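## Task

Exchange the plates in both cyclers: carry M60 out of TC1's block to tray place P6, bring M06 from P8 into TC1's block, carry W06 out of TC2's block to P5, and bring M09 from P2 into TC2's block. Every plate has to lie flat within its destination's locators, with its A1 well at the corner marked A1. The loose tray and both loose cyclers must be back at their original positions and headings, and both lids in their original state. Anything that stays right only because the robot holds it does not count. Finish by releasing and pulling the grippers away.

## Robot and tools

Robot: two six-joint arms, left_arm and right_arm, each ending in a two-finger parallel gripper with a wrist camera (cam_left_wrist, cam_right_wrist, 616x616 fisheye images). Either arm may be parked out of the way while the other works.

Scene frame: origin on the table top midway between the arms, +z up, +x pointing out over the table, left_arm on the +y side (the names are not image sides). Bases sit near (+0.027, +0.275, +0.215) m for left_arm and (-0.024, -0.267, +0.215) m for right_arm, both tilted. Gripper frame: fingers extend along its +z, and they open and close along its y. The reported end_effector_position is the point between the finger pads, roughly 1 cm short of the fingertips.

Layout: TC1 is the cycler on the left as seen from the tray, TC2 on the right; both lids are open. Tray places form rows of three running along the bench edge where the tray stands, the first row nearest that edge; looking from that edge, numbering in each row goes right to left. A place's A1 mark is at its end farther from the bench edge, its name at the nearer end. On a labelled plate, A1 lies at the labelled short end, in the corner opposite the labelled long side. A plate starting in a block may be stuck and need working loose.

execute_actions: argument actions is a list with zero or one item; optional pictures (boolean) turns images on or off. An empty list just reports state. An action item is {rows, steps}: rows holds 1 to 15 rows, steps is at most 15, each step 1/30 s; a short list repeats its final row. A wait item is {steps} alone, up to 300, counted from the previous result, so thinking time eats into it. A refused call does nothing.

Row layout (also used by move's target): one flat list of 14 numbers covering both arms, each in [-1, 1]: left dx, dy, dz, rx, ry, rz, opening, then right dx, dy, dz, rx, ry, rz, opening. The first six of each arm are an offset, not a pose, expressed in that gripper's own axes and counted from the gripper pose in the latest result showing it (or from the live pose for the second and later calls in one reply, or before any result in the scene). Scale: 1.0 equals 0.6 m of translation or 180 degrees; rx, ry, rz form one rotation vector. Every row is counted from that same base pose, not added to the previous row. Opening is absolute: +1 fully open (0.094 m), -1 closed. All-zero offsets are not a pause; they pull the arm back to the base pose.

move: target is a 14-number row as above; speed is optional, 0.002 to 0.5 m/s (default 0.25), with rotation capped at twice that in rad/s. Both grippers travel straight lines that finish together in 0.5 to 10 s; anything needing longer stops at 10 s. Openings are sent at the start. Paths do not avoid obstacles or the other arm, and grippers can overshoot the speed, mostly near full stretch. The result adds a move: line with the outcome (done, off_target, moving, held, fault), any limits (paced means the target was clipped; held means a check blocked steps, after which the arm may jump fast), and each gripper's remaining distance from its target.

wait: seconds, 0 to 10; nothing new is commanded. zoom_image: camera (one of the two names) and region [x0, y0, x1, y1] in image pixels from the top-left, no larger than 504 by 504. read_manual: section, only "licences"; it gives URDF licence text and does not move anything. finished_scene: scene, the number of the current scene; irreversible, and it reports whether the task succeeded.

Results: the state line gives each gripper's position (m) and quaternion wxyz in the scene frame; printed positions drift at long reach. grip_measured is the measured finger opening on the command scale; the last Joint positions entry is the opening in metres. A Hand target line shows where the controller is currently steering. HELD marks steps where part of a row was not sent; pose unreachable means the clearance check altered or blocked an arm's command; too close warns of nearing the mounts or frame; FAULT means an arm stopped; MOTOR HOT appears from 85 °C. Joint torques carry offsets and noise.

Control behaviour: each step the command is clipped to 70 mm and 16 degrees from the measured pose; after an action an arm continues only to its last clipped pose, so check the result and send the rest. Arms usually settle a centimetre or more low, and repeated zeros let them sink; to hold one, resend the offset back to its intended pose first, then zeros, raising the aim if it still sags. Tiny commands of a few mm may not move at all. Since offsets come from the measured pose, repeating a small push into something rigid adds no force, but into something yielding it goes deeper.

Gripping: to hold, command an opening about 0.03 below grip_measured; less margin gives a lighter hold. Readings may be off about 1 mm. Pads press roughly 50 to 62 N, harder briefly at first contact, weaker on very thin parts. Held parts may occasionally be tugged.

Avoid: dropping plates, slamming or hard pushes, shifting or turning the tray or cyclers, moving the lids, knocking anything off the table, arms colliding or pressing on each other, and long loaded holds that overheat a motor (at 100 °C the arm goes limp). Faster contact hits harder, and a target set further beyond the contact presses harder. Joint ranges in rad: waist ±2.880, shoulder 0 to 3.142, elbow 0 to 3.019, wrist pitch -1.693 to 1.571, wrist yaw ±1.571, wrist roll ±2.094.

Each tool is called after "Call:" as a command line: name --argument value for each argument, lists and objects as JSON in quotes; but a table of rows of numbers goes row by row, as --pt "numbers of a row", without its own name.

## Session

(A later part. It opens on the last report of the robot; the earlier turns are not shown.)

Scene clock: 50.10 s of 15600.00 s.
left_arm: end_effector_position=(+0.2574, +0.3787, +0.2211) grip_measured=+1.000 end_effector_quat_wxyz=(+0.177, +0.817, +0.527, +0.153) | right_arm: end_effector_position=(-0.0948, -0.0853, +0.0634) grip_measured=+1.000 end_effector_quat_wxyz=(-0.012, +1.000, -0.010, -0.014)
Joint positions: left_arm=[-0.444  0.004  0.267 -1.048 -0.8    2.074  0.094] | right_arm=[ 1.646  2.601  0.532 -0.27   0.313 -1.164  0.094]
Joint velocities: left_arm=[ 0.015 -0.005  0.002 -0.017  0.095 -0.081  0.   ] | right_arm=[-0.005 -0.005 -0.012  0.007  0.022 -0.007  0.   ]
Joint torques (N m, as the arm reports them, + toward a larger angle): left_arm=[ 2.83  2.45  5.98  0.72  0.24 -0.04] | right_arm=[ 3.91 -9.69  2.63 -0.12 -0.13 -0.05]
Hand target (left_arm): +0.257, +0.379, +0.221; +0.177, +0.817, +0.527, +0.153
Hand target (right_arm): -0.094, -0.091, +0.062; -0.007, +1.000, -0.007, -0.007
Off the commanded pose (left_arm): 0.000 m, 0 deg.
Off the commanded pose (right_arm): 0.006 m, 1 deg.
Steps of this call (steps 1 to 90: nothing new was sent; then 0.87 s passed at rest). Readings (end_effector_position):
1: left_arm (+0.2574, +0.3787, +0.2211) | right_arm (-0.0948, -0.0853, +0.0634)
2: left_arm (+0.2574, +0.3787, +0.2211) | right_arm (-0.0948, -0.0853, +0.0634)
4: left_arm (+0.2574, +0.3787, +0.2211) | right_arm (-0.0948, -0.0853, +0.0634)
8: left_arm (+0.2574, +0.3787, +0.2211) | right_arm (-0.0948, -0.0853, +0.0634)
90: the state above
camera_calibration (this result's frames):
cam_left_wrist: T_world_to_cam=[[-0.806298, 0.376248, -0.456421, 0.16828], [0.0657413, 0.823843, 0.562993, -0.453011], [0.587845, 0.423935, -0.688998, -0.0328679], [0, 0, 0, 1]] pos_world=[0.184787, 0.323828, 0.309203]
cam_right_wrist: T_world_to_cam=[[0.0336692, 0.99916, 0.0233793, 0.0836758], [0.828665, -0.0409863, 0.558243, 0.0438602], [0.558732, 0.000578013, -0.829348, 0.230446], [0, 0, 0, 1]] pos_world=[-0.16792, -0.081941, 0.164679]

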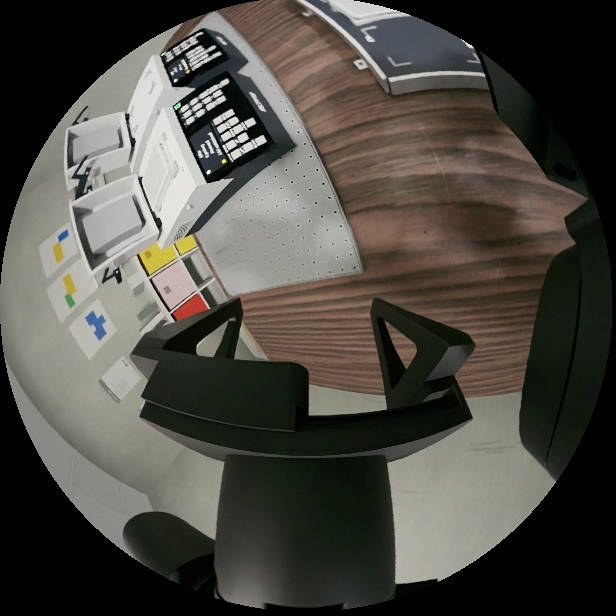

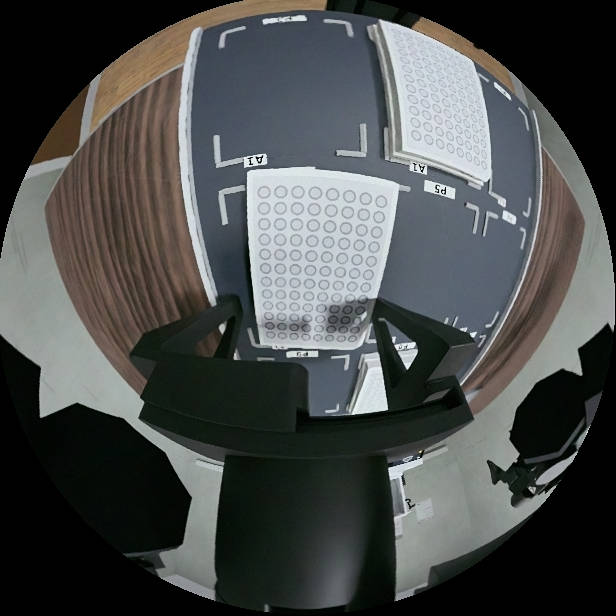

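Call:
move --target '[0,0,0,0,0,0,1, 0,-0.01,0.014,0,0,0,1]' --speed 0.05

Call:
move --target '[0,0,0,0,0,0,1, 0,0,0,0,0,0,0.45]'

Call:
move --target '[0,0,0,0,0,0,1, 0,0,-0.04,0,0,0,0.45]' --speed 0.08

Scene clock: 51.90 s of 15600.00 s.
left_arm: end_effector_position=(+0.2574, +0.3787, +0.2211) grip_measured=+1.000 end_effector_quat_wxyz=(+0.177, +0.817, +0.527, +0.153) | right_arm: end_effector_position=(-0.0920, -0.0858, +0.0580) grip_measured=+1.000 end_effector_quat_wxyz=(-0.010, +1.000, -0.009, -0.008)
Joint positions: left_arm=[-0.444  0.004  0.267 -1.048 -0.8    2.074  0.094] | right_arm=[ 1.628  2.619  0.532 -0.255  0.334 -1.179  0.094]
Joint velocities: left_arm=[-0.005 -0.015 -0.007  0.017 -0.037  0.022  0.   ] | right_arm=[-0.015  0.005 -0.007 -0.012  0.007  0.037  0.   ]
Joint torques (N m, as the arm reports them, + toward a larger angle): left_arm=[ 2.13  2.36  5.84  0.71  0.24 -0.04] | right_arm=[ 2.07 -8.85  3.65  0.83  0.06 -0.19]
Hand target (left_arm): +0.257, +0.379, +0.221; +0.177, +0.817, +0.527, +0.153
Hand target (right_arm): -0.095, -0.079, +0.055; -0.012, +1.000, -0.010, -0.013
Off the commanded pose (left_arm): 0.000 m, 0 deg.
Off the commanded pose (right_arm): 0.008 m, 1 deg.
move: done
camera_calibration (this result's frames):
cam_left_wrist: T_world_to_cam=[[-0.806298, 0.376248, -0.456421, 0.16828], [0.0657413, 0.823843, 0.562993, -0.453011], [0.587845, 0.423935, -0.688998, -0.0328679], [0, 0, 0, 1]] pos_world=[0.184787, 0.323828, 0.309203]
cam_right_wrist: T_world_to_cam=[[0.030211, 0.99932, 0.0211206, 0.0840255], [0.823002, -0.0368608, 0.566842, 0.0438511], [0.567235, 0.000257471, -0.823556, 0.224905], [0, 0, 0, 1]] pos_world=[-0.166202, -0.0824099, 0.15859]

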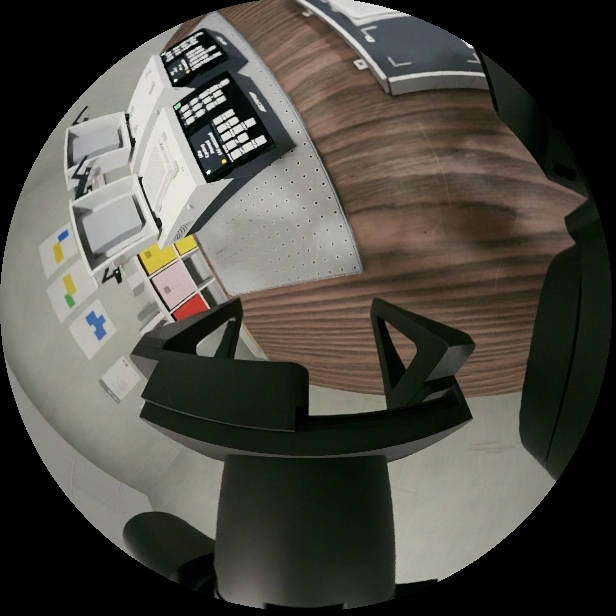

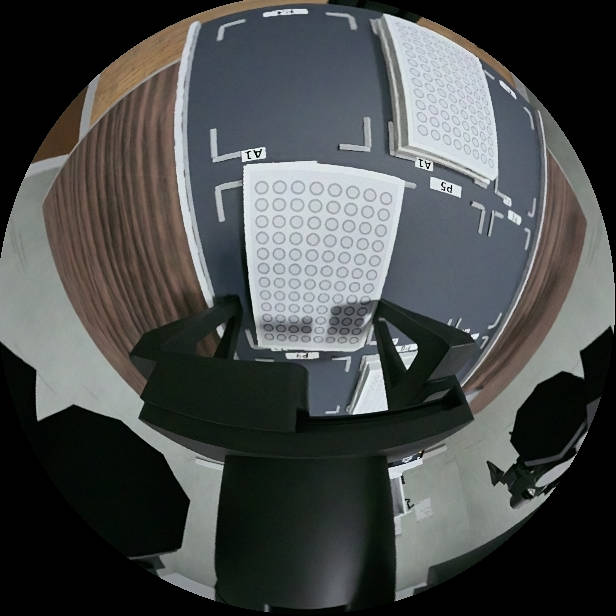

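Scene clock: 52.40 s of 15600.00 s.
left_arm: end_effector_position=(+0.2574, +0.3787, +0.2211) grip_measured=+1.000 end_effector_quat_wxyz=(+0.177, +0.817, +0.527, +0.153) | right_arm: end_effector_position=(-0.0919, -0.0857, +0.0580) grip_measured=+0.721 end_effector_quat_wxyz=(-0.011, +1.000, -0.009, -0.008)
Joint positions: left_arm=[-0.444  0.004  0.267 -1.048 -0.8    2.074  0.094] | right_arm=[ 1.628  2.619  0.532 -0.255  0.335 -1.178  0.081]
Joint velocities: left_arm=[ 0.005 -0.005  0.002 -0.002  0.022 -0.007  0.   ] | right_arm=[ 0.005 -0.005  0.002  0.002  0.037 -0.022  0.001]
Joint torques (N m, as the arm reports them, + toward a larger angle): left_arm=[ 2.12  2.02  5.9   0.84  0.2  -0.02] | right_arm=[  3.1  -10.17   2.71   0.38  -0.06  -0.14]
Hand target (left_arm): +0.257, +0.379, +0.221; +0.177, +0.817, +0.527, +0.153
Hand target (right_arm): -0.092, -0.086, +0.058; -0.010, +1.000, -0.008, -0.008
Off the commanded pose (left_arm): 0.000 m, 0 deg.
Off the commanded pose (right_arm): 0.000 m, 0 deg.
move: done
camera_calibration (this result's frames):
cam_left_wrist: T_world_to_cam=[[-0.806298, 0.376248, -0.456421, 0.16828], [0.0657413, 0.823843, 0.562993, -0.453011], [0.587845, 0.423935, -0.688998, -0.0328679], [0, 0, 0, 1]] pos_world=[0.184787, 0.323828, 0.309203]
cam_right_wrist: T_world_to_cam=[[0.0309779, 0.999291, 0.0214082, 0.0840251], [0.822579, -0.0376556, 0.567402, 0.0436134], [0.567806, 0.0000329986, -0.823162, 0.224845], [0, 0, 0, 1]] pos_world=[-0.166147, -0.0823307, 0.158539]

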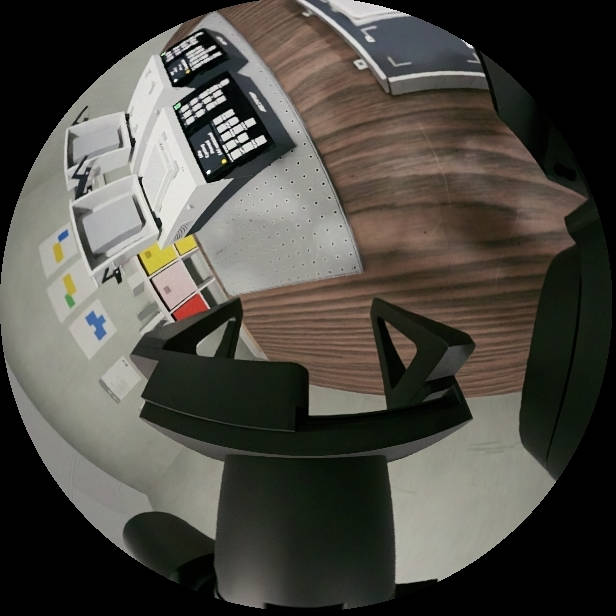

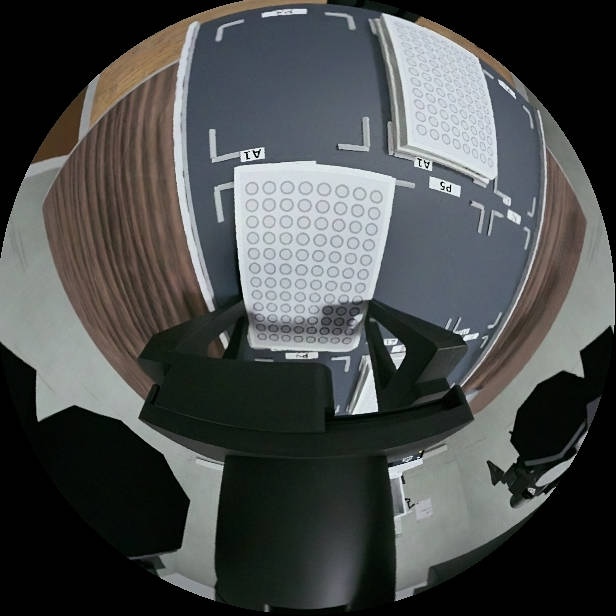

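Scene clock: 53.17 s of 15600.00 s.
left_arm: end_effector_position=(+0.2574, +0.3787, +0.2211) grip_measured=+1.000 end_effector_quat_wxyz=(+0.177, +0.817, +0.527, +0.153) | right_arm: end_effector_position=(-0.0914, -0.0853, +0.0805) grip_measured=+0.721 end_effector_quat_wxyz=(-0.010, +1.000, -0.009, -0.011)
Joint positions: left_arm=[-0.444  0.004  0.267 -1.048 -0.8    2.074  0.094] | right_arm=[ 1.666  2.537  0.532 -0.344  0.303 -1.15   0.081]
Joint velocities: left_arm=[-0.015 -0.005 -0.002 -0.002 -0.022 -0.081  0.   ] | right_arm=[-0.005 -0.005 -0.007 -0.002 -0.022 -0.007  0.001]
Joint torques (N m, as the arm reports them, + toward a larger angle): left_arm=[ 2.11  2.17  6.    0.74  0.23 -0.03] | right_arm=[ 3.68 -9.69  3.46 -0.12 -0.14 -0.08]
Hand target (left_arm): +0.257, +0.379, +0.221; +0.177, +0.817, +0.527, +0.153
Hand target (right_arm): -0.092, -0.086, +0.082; -0.011, +1.000, -0.009, -0.008
Off the commanded pose (left_arm): 0.000 m, 0 deg.
Off the commanded pose (right_arm): 0.002 m, 0 deg.
move: done
camera_calibration (this result's frames):
cam_left_wrist: T_world_to_cam=[[-0.806298, 0.376248, -0.456421, 0.16828], [0.0657413, 0.823843, 0.562993, -0.453011], [0.587845, 0.423935, -0.688998, -0.0328679], [0, 0, 0, 1]] pos_world=[0.184787, 0.323828, 0.309203]
cam_right_wrist: T_world_to_cam=[[0.0309183, 0.99931, 0.0205643, 0.0832244], [0.825861, -0.0371303, 0.56265, 0.0311979], [0.563025, -0.000412902, -0.82644, 0.24279], [0, 0, 0, 1]] pos_world=[-0.165035, -0.0819083, 0.181386]

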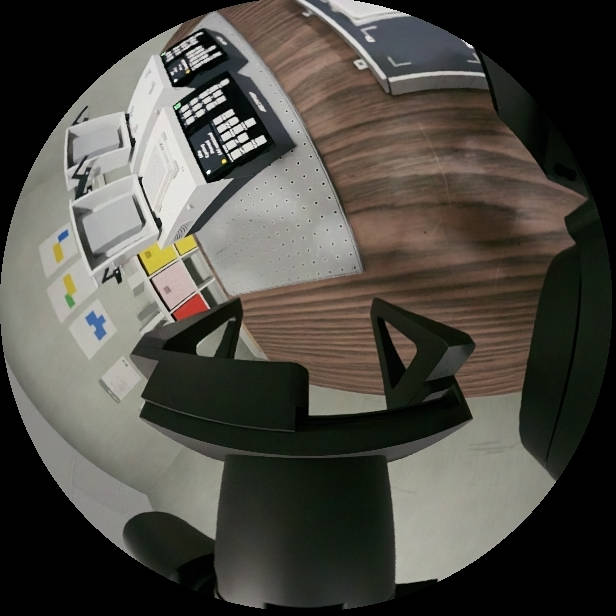

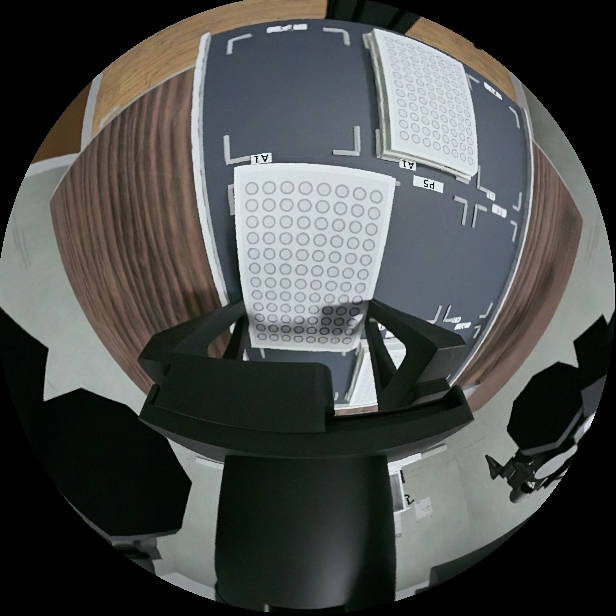

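Call:
move --target '[0,0,0,0,0,0,1, 0.018,0.018,0.02,0,0,0,0.45]' --speed 0.05

Scene clock: 54.87 s of 15600.00 s.
left_arm: end_effector_position=(+0.2574, +0.3787, +0.2211) grip_measured=+1.000 end_effector_quat_wxyz=(+0.177, +0.817, +0.527, +0.153) | right_arm: end_effector_position=(-0.0828, -0.0907, +0.0725) grip_measured=+0.721 end_effector_quat_wxyz=(-0.017, +1.000, -0.011, -0.010)
Joint positions: left_arm=[-0.444  0.004  0.267 -1.048 -0.8    2.074  0.094] | right_arm=[ 1.62   2.544  0.498 -0.281  0.341 -1.185  0.081]
Joint velocities: left_arm=[-0.005 -0.024  0.002 -0.002  0.051 -0.022  0.   ] | right_arm=[-0.005 -0.005  0.017  0.002  0.007  0.007 -0.   ]
Joint torques (N m, as the arm reports them, + toward a larger angle): left_arm=[ 2.21  2.26  5.82  0.72  0.22 -0.03] | right_arm=[ 1.92 -9.01  2.5   0.76  0.07 -0.22]
Hand target (left_arm): +0.257, +0.379, +0.221; +0.177, +0.817, +0.527, +0.153
Hand target (right_arm): -0.081, -0.096, +0.068; -0.010, +1.000, -0.009, -0.011
Off the commanded pose (left_arm): 0.000 m, 0 deg.
Off the commanded pose (right_arm): 0.007 m, 1 deg.
move: done
camera_calibration (this result's frames):
cam_left_wrist: T_world_to_cam=[[-0.806298, 0.376248, -0.456421, 0.16828], [0.0657413, 0.823843, 0.562993, -0.453011], [0.587845, 0.423935, -0.688998, -0.0328679], [0, 0, 0, 1]] pos_world=[0.184787, 0.323828, 0.309203]
cam_right_wrist: T_world_to_cam=[[0.0353583, 0.998813, 0.0335042, 0.0879132], [0.824581, -0.0480991, 0.563695, 0.027201], [0.564637, 0.00769562, -0.825303, 0.23216], [0, 0, 0, 1]] pos_world=[-0.156624, -0.0882871, 0.173324]

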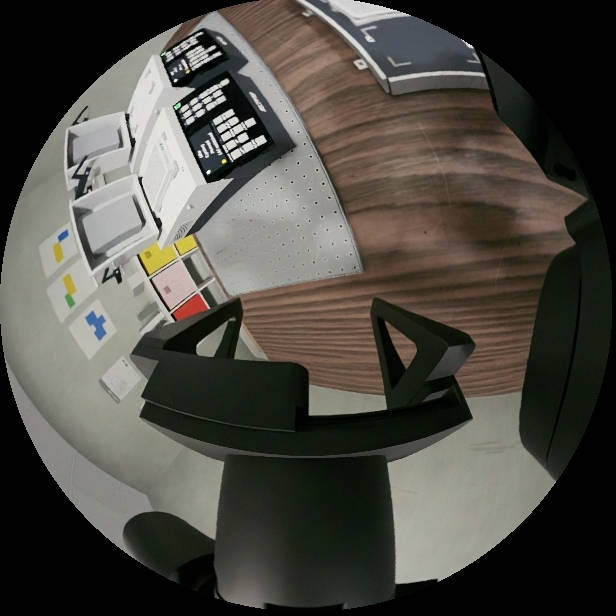

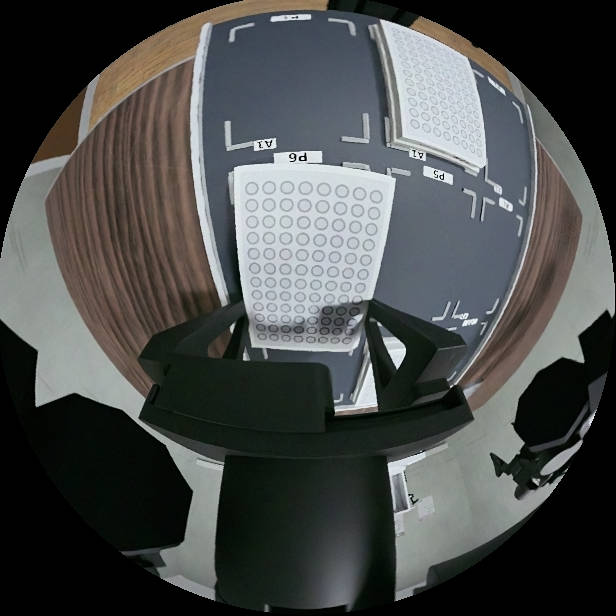

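Call:
move --target '[0,0,0,0,0,0,1, 0.003,0.014,0.022,-0.008,0,0,0.45]' --speed 0.04

Scene clock: 56.47 s of 15600.00 s.
left_arm: end_effector_position=(+0.2574, +0.3787, +0.2211) grip_measured=+1.000 end_effector_quat_wxyz=(+0.177, +0.817, +0.527, +0.153) | right_arm: end_effector_position=(-0.0827, -0.0945, +0.0627) grip_measured=+0.721 end_effector_quat_wxyz=(-0.010, +1.000, -0.012, -0.008)
Joint positions: left_arm=[-0.444  0.004  0.267 -1.048 -0.8    2.074  0.094] | right_arm=[ 1.602  2.581  0.498 -0.254  0.351 -1.192  0.081]
Joint velocities: left_arm=[-0.005 -0.015  0.002 -0.007  0.022  0.007  0.   ] | right_arm=[-0.015 -0.005 -0.002 -0.022  0.037 -0.095 -0.   ]
Joint torques (N m, as the arm reports them, + toward a larger angle): left_arm=[ 2.56  2.36  5.85  0.8   0.2  -0.04] | right_arm=[ 1.66 -8.82  2.26  0.77  0.06 -0.18]
Hand target (left_arm): +0.257, +0.379, +0.221; +0.177, +0.817, +0.527, +0.153
Hand target (right_arm): -0.082, -0.099, +0.059; -0.004, +1.000, -0.011, -0.010
Off the commanded pose (left_arm): 0.000 m, 0 deg.
Off the commanded pose (right_arm): 0.006 m, 1 deg.
move: done
camera_calibration (this result's frames):
cam_left_wrist: T_world_to_cam=[[-0.806298, 0.376248, -0.456421, 0.16828], [0.0657413, 0.823843, 0.562993, -0.453011], [0.587845, 0.423935, -0.688998, -0.0328679], [0, 0, 0, 1]] pos_world=[0.184787, 0.323828, 0.309203]
cam_right_wrist: T_world_to_cam=[[0.0361783, 0.999157, 0.0193968, 0.092966], [0.822854, -0.0407977, 0.566786, 0.0328492], [0.5671, -0.00454462, -0.823636, 0.22301], [0, 0, 0, 1]] pos_world=[-0.156863, -0.0905339, 0.163258]

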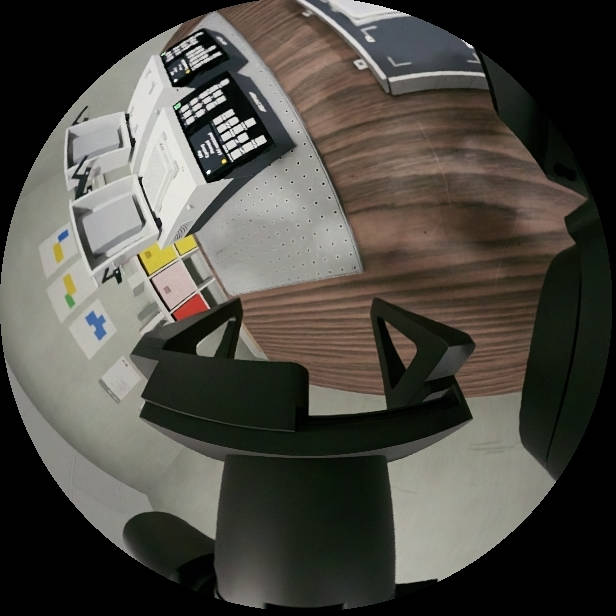

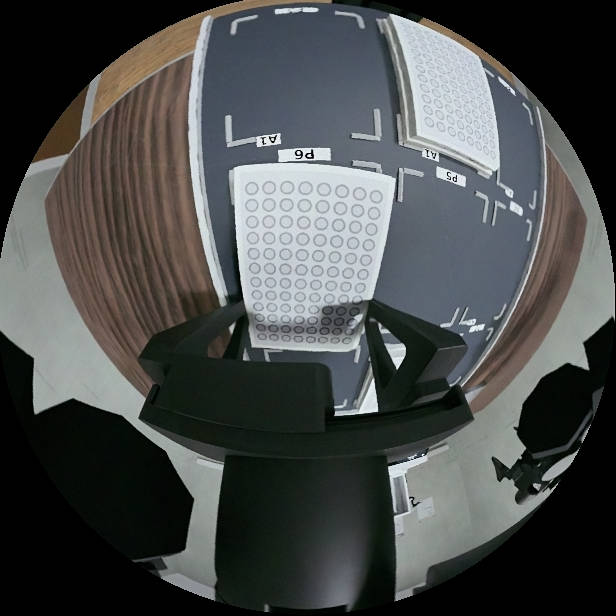

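Call:
move --target '[0,0,0,0,0,0,1, 0,0.008,0.014,0,0,0,0.45]' --speed 0.04

Call:
move --target '[0,0,0,0,0,0,1, 0,0,0,0,0,0,1]'

Call:
move --target '[0,0,0,0,0,0,1, 0,0,-0.12,0,0,0,1]' --speed 0.1

Scene clock: 58.13 s of 15600.00 s.
left_arm: end_effector_position=(+0.2574, +0.3787, +0.2211) grip_measured=+1.000 end_effector_quat_wxyz=(+0.177, +0.817, +0.527, +0.153) | right_arm: end_effector_position=(-0.0843, -0.0919, +0.0601) grip_measured=+0.721 end_effector_quat_wxyz=(-0.016, +1.000, -0.014, -0.009)
Joint positions: left_arm=[-0.444  0.004  0.267 -1.048 -0.8    2.074  0.094] | right_arm=[ 1.602  2.593  0.498 -0.229  0.354 -1.193  0.081]
Joint velocities: left_arm=[ 0.015 -0.005 -0.012 -0.007 -0.022 -0.139  0.   ] | right_arm=[-0.005  0.005 -0.012 -0.007 -0.022  0.022 -0.   ]
Joint torques (N m, as the arm reports them, + toward a larger angle): left_arm=[ 2.44  1.83  5.99  0.76  0.22 -0.05] | right_arm=[ 2.52 -8.32  1.85  1.21  0.06 -0.18]
Hand target (left_arm): +0.257, +0.379, +0.221; +0.177, +0.817, +0.527, +0.153
Hand target (right_arm): -0.083, -0.099, +0.054; -0.009, +1.000, -0.012, -0.008
Off the commanded pose (left_arm): 0.000 m, 0 deg.
Off the commanded pose (right_arm): 0.009 m, 1 deg.
move: done
camera_calibration (this result's frames):
cam_left_wrist: T_world_to_cam=[[-0.806298, 0.376248, -0.456421, 0.16828], [0.0657413, 0.823843, 0.562993, -0.453011], [0.587845, 0.423935, -0.688998, -0.0328679], [0, 0, 0, 1]] pos_world=[0.184787, 0.323828, 0.309203]
cam_right_wrist: T_world_to_cam=[[0.0402466, 0.99868, 0.0319203, 0.0900277], [0.823761, -0.051244, 0.564617, 0.0349743], [0.565507, 0.00357079, -0.824736, 0.222416], [0, 0, 0, 1]] pos_world=[-0.158212, -0.0889108, 0.160814]

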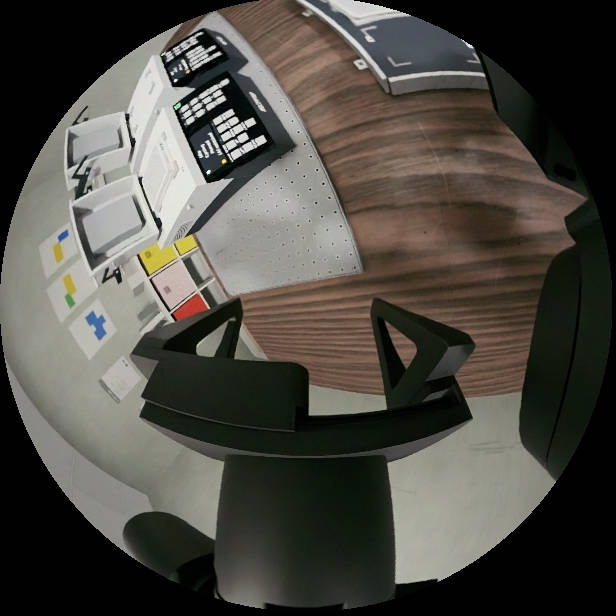

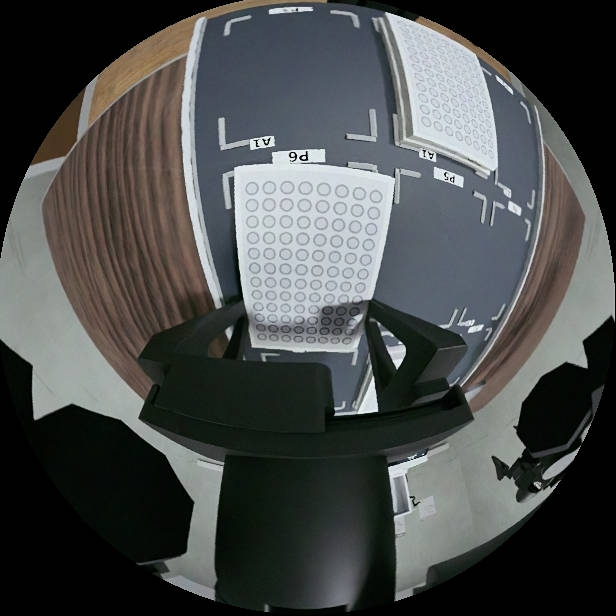

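Scene clock: 58.63 s of 15600.00 s.
left_arm: end_effector_position=(+0.2574, +0.3787, +0.2211) grip_measured=+1.000 end_effector_quat_wxyz=(+0.177, +0.817, +0.527, +0.153) | right_arm: end_effector_position=(-0.0843, -0.0919, +0.0601) grip_measured=+1.000 end_effector_quat_wxyz=(-0.016, +1.000, -0.014, -0.009)
Joint positions: left_arm=[-0.444  0.004  0.267 -1.048 -0.8    2.074  0.094] | right_arm=[ 1.602  2.593  0.498 -0.229  0.354 -1.193  0.094]
Joint velocities: left_arm=[-0.005  0.005 -0.002 -0.012 -0.007 -0.095  0.   ] | right_arm=[-0.005 -0.005 -0.017 -0.022 -0.051 -0.022  0.   ]
Joint torques (N m, as the arm reports them, + toward a larger angle): left_arm=[ 2.2   2.1   5.87  0.73  0.23 -0.04] | right_arm=[ 3.04 -9.53  2.61  0.38 -0.01 -0.14]
Hand target (left_arm): +0.257, +0.379, +0.221; +0.177, +0.817, +0.527, +0.153
Hand target (right_arm): -0.084, -0.092, +0.060; -0.016, +1.000, -0.014, -0.009
Off the commanded pose (left_arm): 0.000 m, 0 deg.
Off the commanded pose (right_arm): 0.000 m, 0 deg.
move: done
camera_calibration (this result's frames):
cam_left_wrist: T_world_to_cam=[[-0.806298, 0.376248, -0.456421, 0.16828], [0.0657413, 0.823843, 0.562993, -0.453011], [0.587845, 0.423935, -0.688998, -0.0328679], [0, 0, 0, 1]] pos_world=[0.184787, 0.323828, 0.309203]
cam_right_wrist: T_world_to_cam=[[0.0402466, 0.99868, 0.0319203, 0.0900277], [0.823761, -0.051244, 0.564617, 0.0349743], [0.565507, 0.00357079, -0.824736, 0.222416], [0, 0, 0, 1]] pos_world=[-0.158212, -0.0889108, 0.160814]

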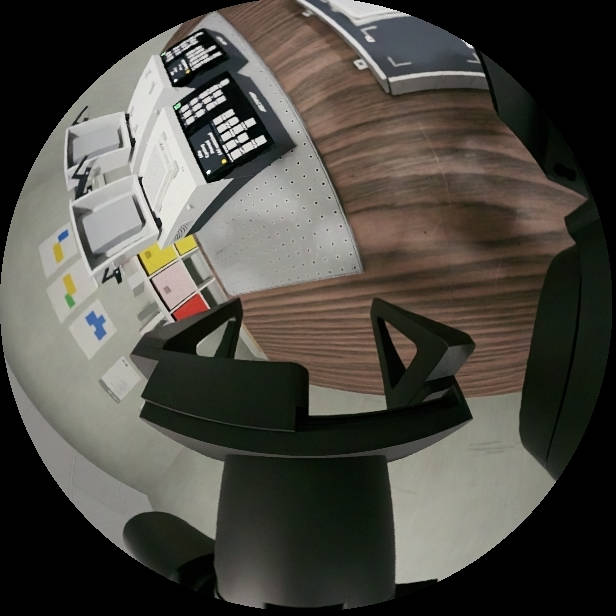

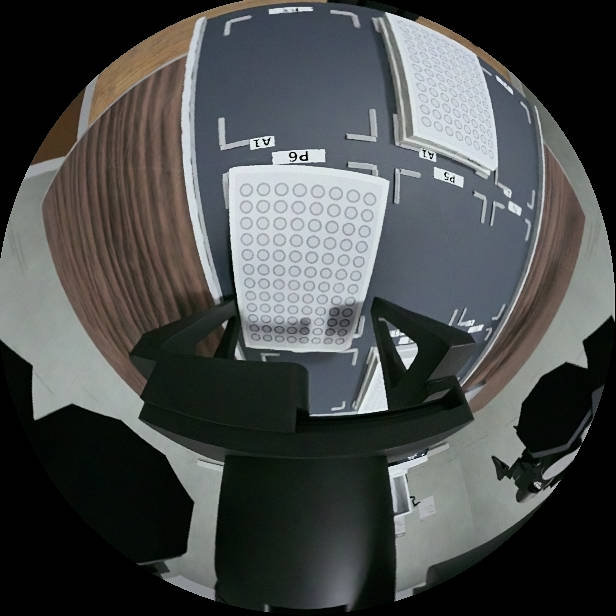

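Scene clock: 59.70 s of 15600.00 s.
left_arm: end_effector_position=(+0.2574, +0.3787, +0.2211) grip_measured=+1.000 end_effector_quat_wxyz=(+0.177, +0.817, +0.527, +0.153) | right_arm: end_effector_position=(-0.0794, -0.1012, +0.1289) grip_measured=+1.000 end_effector_quat_wxyz=(-0.010, +1.000, -0.011, -0.009)
Joint positions: left_arm=[-0.444  0.004  0.267 -1.048 -0.8    2.074  0.094] | right_arm=[ 1.727  2.331  0.498 -0.53   0.262 -1.101  0.094]
Joint velocities: left_arm=[-0.015 -0.005  0.007 -0.012  0.066  0.007  0.   ] | right_arm=[-0.015 -0.015 -0.002 -0.002 -0.022  0.037  0.   ]
Joint torques (N m, as the arm reports them, + toward a larger angle): left_arm=[ 1.97  2.09  5.93  0.74  0.22 -0.02] | right_arm=[ 3.31 -8.17  6.3  -0.11 -0.13 -0.06]
Hand target (left_arm): +0.257, +0.379, +0.221; +0.177, +0.817, +0.527, +0.153
Hand target (right_arm): -0.083, -0.094, +0.133; -0.016, +1.000, -0.014, -0.009
Off the commanded pose (left_arm): 0.000 m, 0 deg.
Off the commanded pose (right_arm): 0.008 m, 1 deg.
move: done
camera_calibration (this result's frames):
cam_left_wrist: T_world_to_cam=[[-0.806298, 0.376248, -0.456421, 0.16828], [0.0657413, 0.823843, 0.562993, -0.453011], [0.587845, 0.423935, -0.688998, -0.0328679], [0, 0, 0, 1]] pos_world=[0.184787, 0.323828, 0.309203]
cam_right_wrist: T_world_to_cam=[[0.0352349, 0.999166, 0.0206539, 0.0979848], [0.824074, -0.0407399, 0.565015, -0.0073687], [0.565385, -0.00288788, -0.824822, 0.275799], [0, 0, 0, 1]] pos_world=[-0.153313, -0.0974068, 0.229625]

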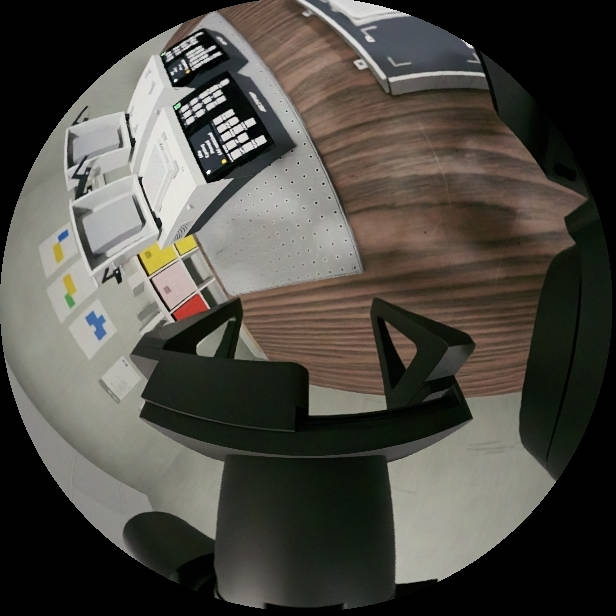

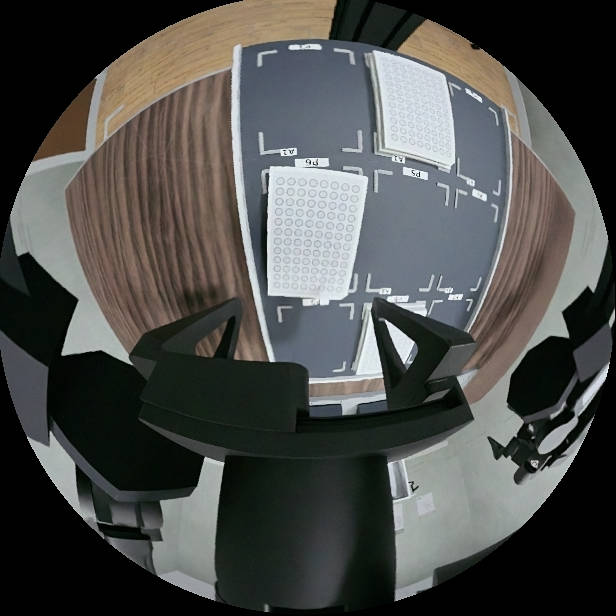

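Call:
zoom_image --camera "cam_right_wrist" --region '[220,120,420,320]'

Region (220, 120, 420, 320) of cam_right_wrist's 616x616 image, scaled by 2.520, with more detail than that image has.

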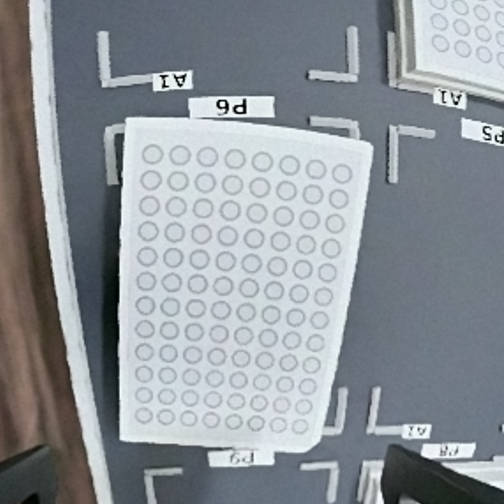

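Call:
move --target '[0,0,0,0,0,0,1, -0.07,-0.012,0.085,0,0,0.025,1]' --speed 0.1

Scene clock: 62.20 s of 15600.00 s.
left_arm: end_effector_position=(+0.2574, +0.3787, +0.2211) grip_measured=+1.000 end_effector_quat_wxyz=(+0.177, +0.817, +0.527, +0.153) | right_arm: end_effector_position=(-0.1135, -0.1055, +0.0767) grip_measured=+1.000 end_effector_quat_wxyz=(+0.003, +0.999, -0.046, -0.004)
Joint positions: left_arm=[-0.444  0.004  0.267 -1.048 -0.8    2.074  0.094] | right_arm=[ 1.841  2.58   0.536 -0.366  0.176 -0.945  0.094]
Joint velocities: left_arm=[ 0.005 -0.005  0.012 -0.012  0.007  0.037  0.   ] | right_arm=[ 0.005 -0.005 -0.012  0.012  0.007  0.022  0.   ]
Joint torques (N m, as the arm reports them, + toward a larger angle): left_arm=[ 2.03  2.31  5.76  0.72  0.22 -0.04] | right_arm=[ 2.29 -9.77  5.55  0.82 -0.1  -0.05]
Hand target (left_arm): +0.257, +0.379, +0.221; +0.177, +0.817, +0.527, +0.153
Hand target (right_arm): -0.122, -0.092, +0.078; -0.010, +0.999, -0.050, -0.010
Off the commanded pose (left_arm): 0.000 m, 0 deg.
Off the commanded pose (right_arm): 0.016 m, 2 deg.
move: off_target (right_arm)
camera_calibration (this result's frames):
cam_left_wrist: T_world_to_cam=[[-0.806298, 0.376248, -0.456421, 0.16828], [0.0657413, 0.823843, 0.562993, -0.453011], [0.587845, 0.423935, -0.688998, -0.0328679], [0, 0, 0, 1]] pos_world=[0.184787, 0.323828, 0.309203]
cam_right_wrist: T_world_to_cam=[[0.103844, 0.994571, -0.00669921, 0.113973], [0.814363, -0.0811574, 0.574653, 0.043978], [0.57099, -0.0651298, -0.81837, 0.245634], [0, 0, 0, 1]] pos_world=[-0.187904, -0.0937868, 0.176511]

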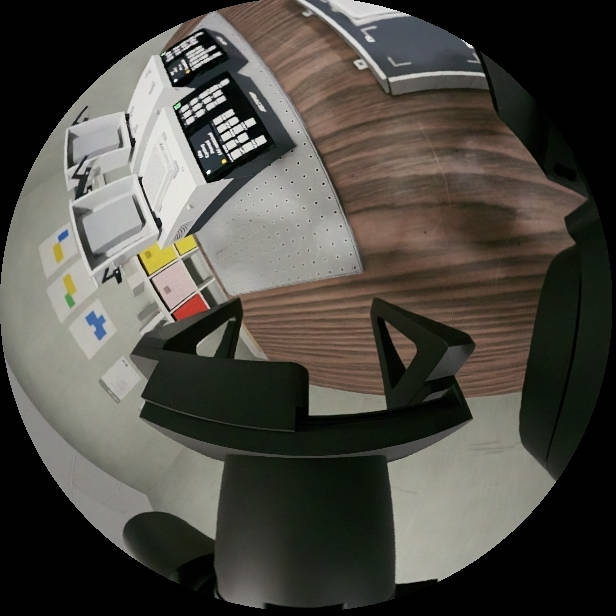

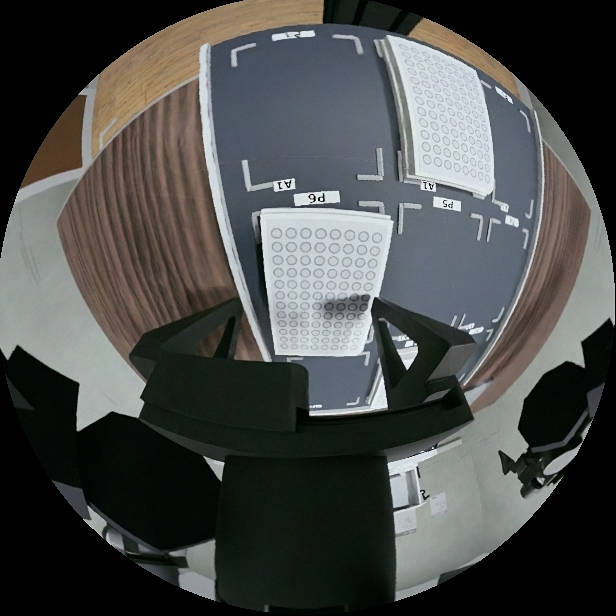

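Need +y ~12 mm.

Call:
move --target '[0,0,0,0,0,0,1, 0,-0.03,0,0,0,0,1]' --speed 0.05

Scene clock: 63.83 s of 15600.00 s.
left_arm: end_effector_position=(+0.2574, +0.3787, +0.2211) grip_measured=+1.000 end_effector_quat_wxyz=(+0.177, +0.817, +0.527, +0.153) | right_arm: end_effector_position=(-0.1071, -0.0978, +0.0766) grip_measured=+1.000 end_effector_quat_wxyz=(+0.004, +0.999, -0.046, -0.000)
Joint positions: left_arm=[-0.444  0.004  0.267 -1.048 -0.8    2.074  0.094] | right_arm=[ 1.786  2.58   0.547 -0.375  0.222 -0.981  0.094]
Joint velocities: left_arm=[-0.024 -0.015  0.002  0.002 -0.081 -0.007  0.   ] | right_arm=[ 0.005 -0.005 -0.002 -0.007 -0.066 -0.051  0.   ]
Joint torques (N m, as the arm reports them, + toward a larger angle): left_arm=[ 2.07  2.37  5.82  0.75  0.2  -0.02] | right_arm=[ 0.94 -9.35  5.62 -0.14  0.08 -0.2 ]
Hand target (left_arm): +0.257, +0.379, +0.221; +0.177, +0.817, +0.527, +0.153
Hand target (right_arm): -0.111, -0.088, +0.077; +0.003, +0.999, -0.046, -0.004
Off the commanded pose (left_arm): 0.000 m, 0 deg.
Off the commanded pose (right_arm): 0.011 m, 0 deg.
move: off_target (right_arm)
camera_calibration (this result's frames):
cam_left_wrist: T_world_to_cam=[[-0.806298, 0.376248, -0.456421, 0.16828], [0.0657413, 0.823843, 0.562993, -0.453011], [0.587845, 0.423935, -0.688998, -0.0328679], [0, 0, 0, 1]] pos_world=[0.184787, 0.323828, 0.309203]
cam_right_wrist: T_world_to_cam=[[0.103655, 0.99459, -0.00674363, 0.105651], [0.809935, -0.0804712, 0.580974, 0.0385302], [0.577288, -0.0656827, -0.813894, 0.242573], [0, 0, 0, 1]] pos_world=[-0.182193, -0.0860465, 0.175756]

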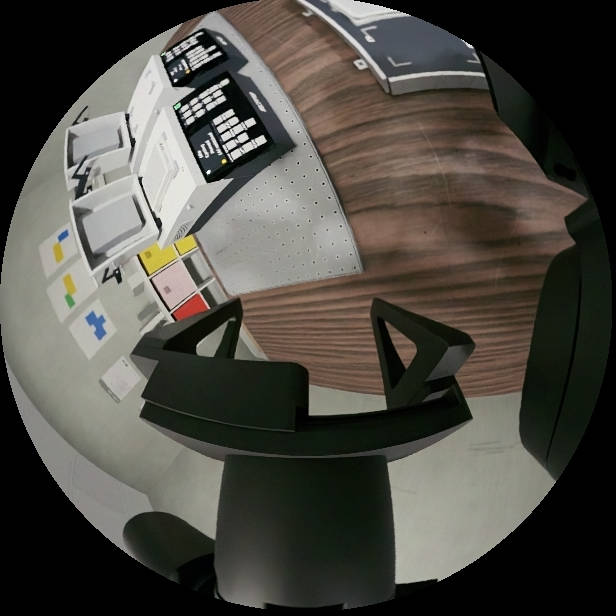

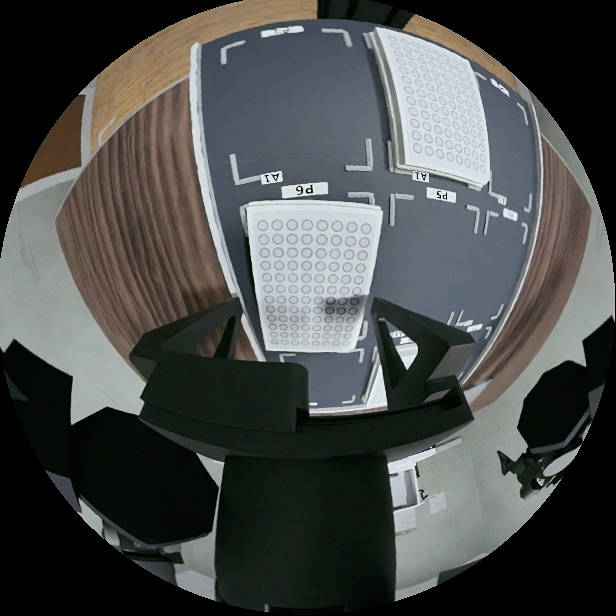

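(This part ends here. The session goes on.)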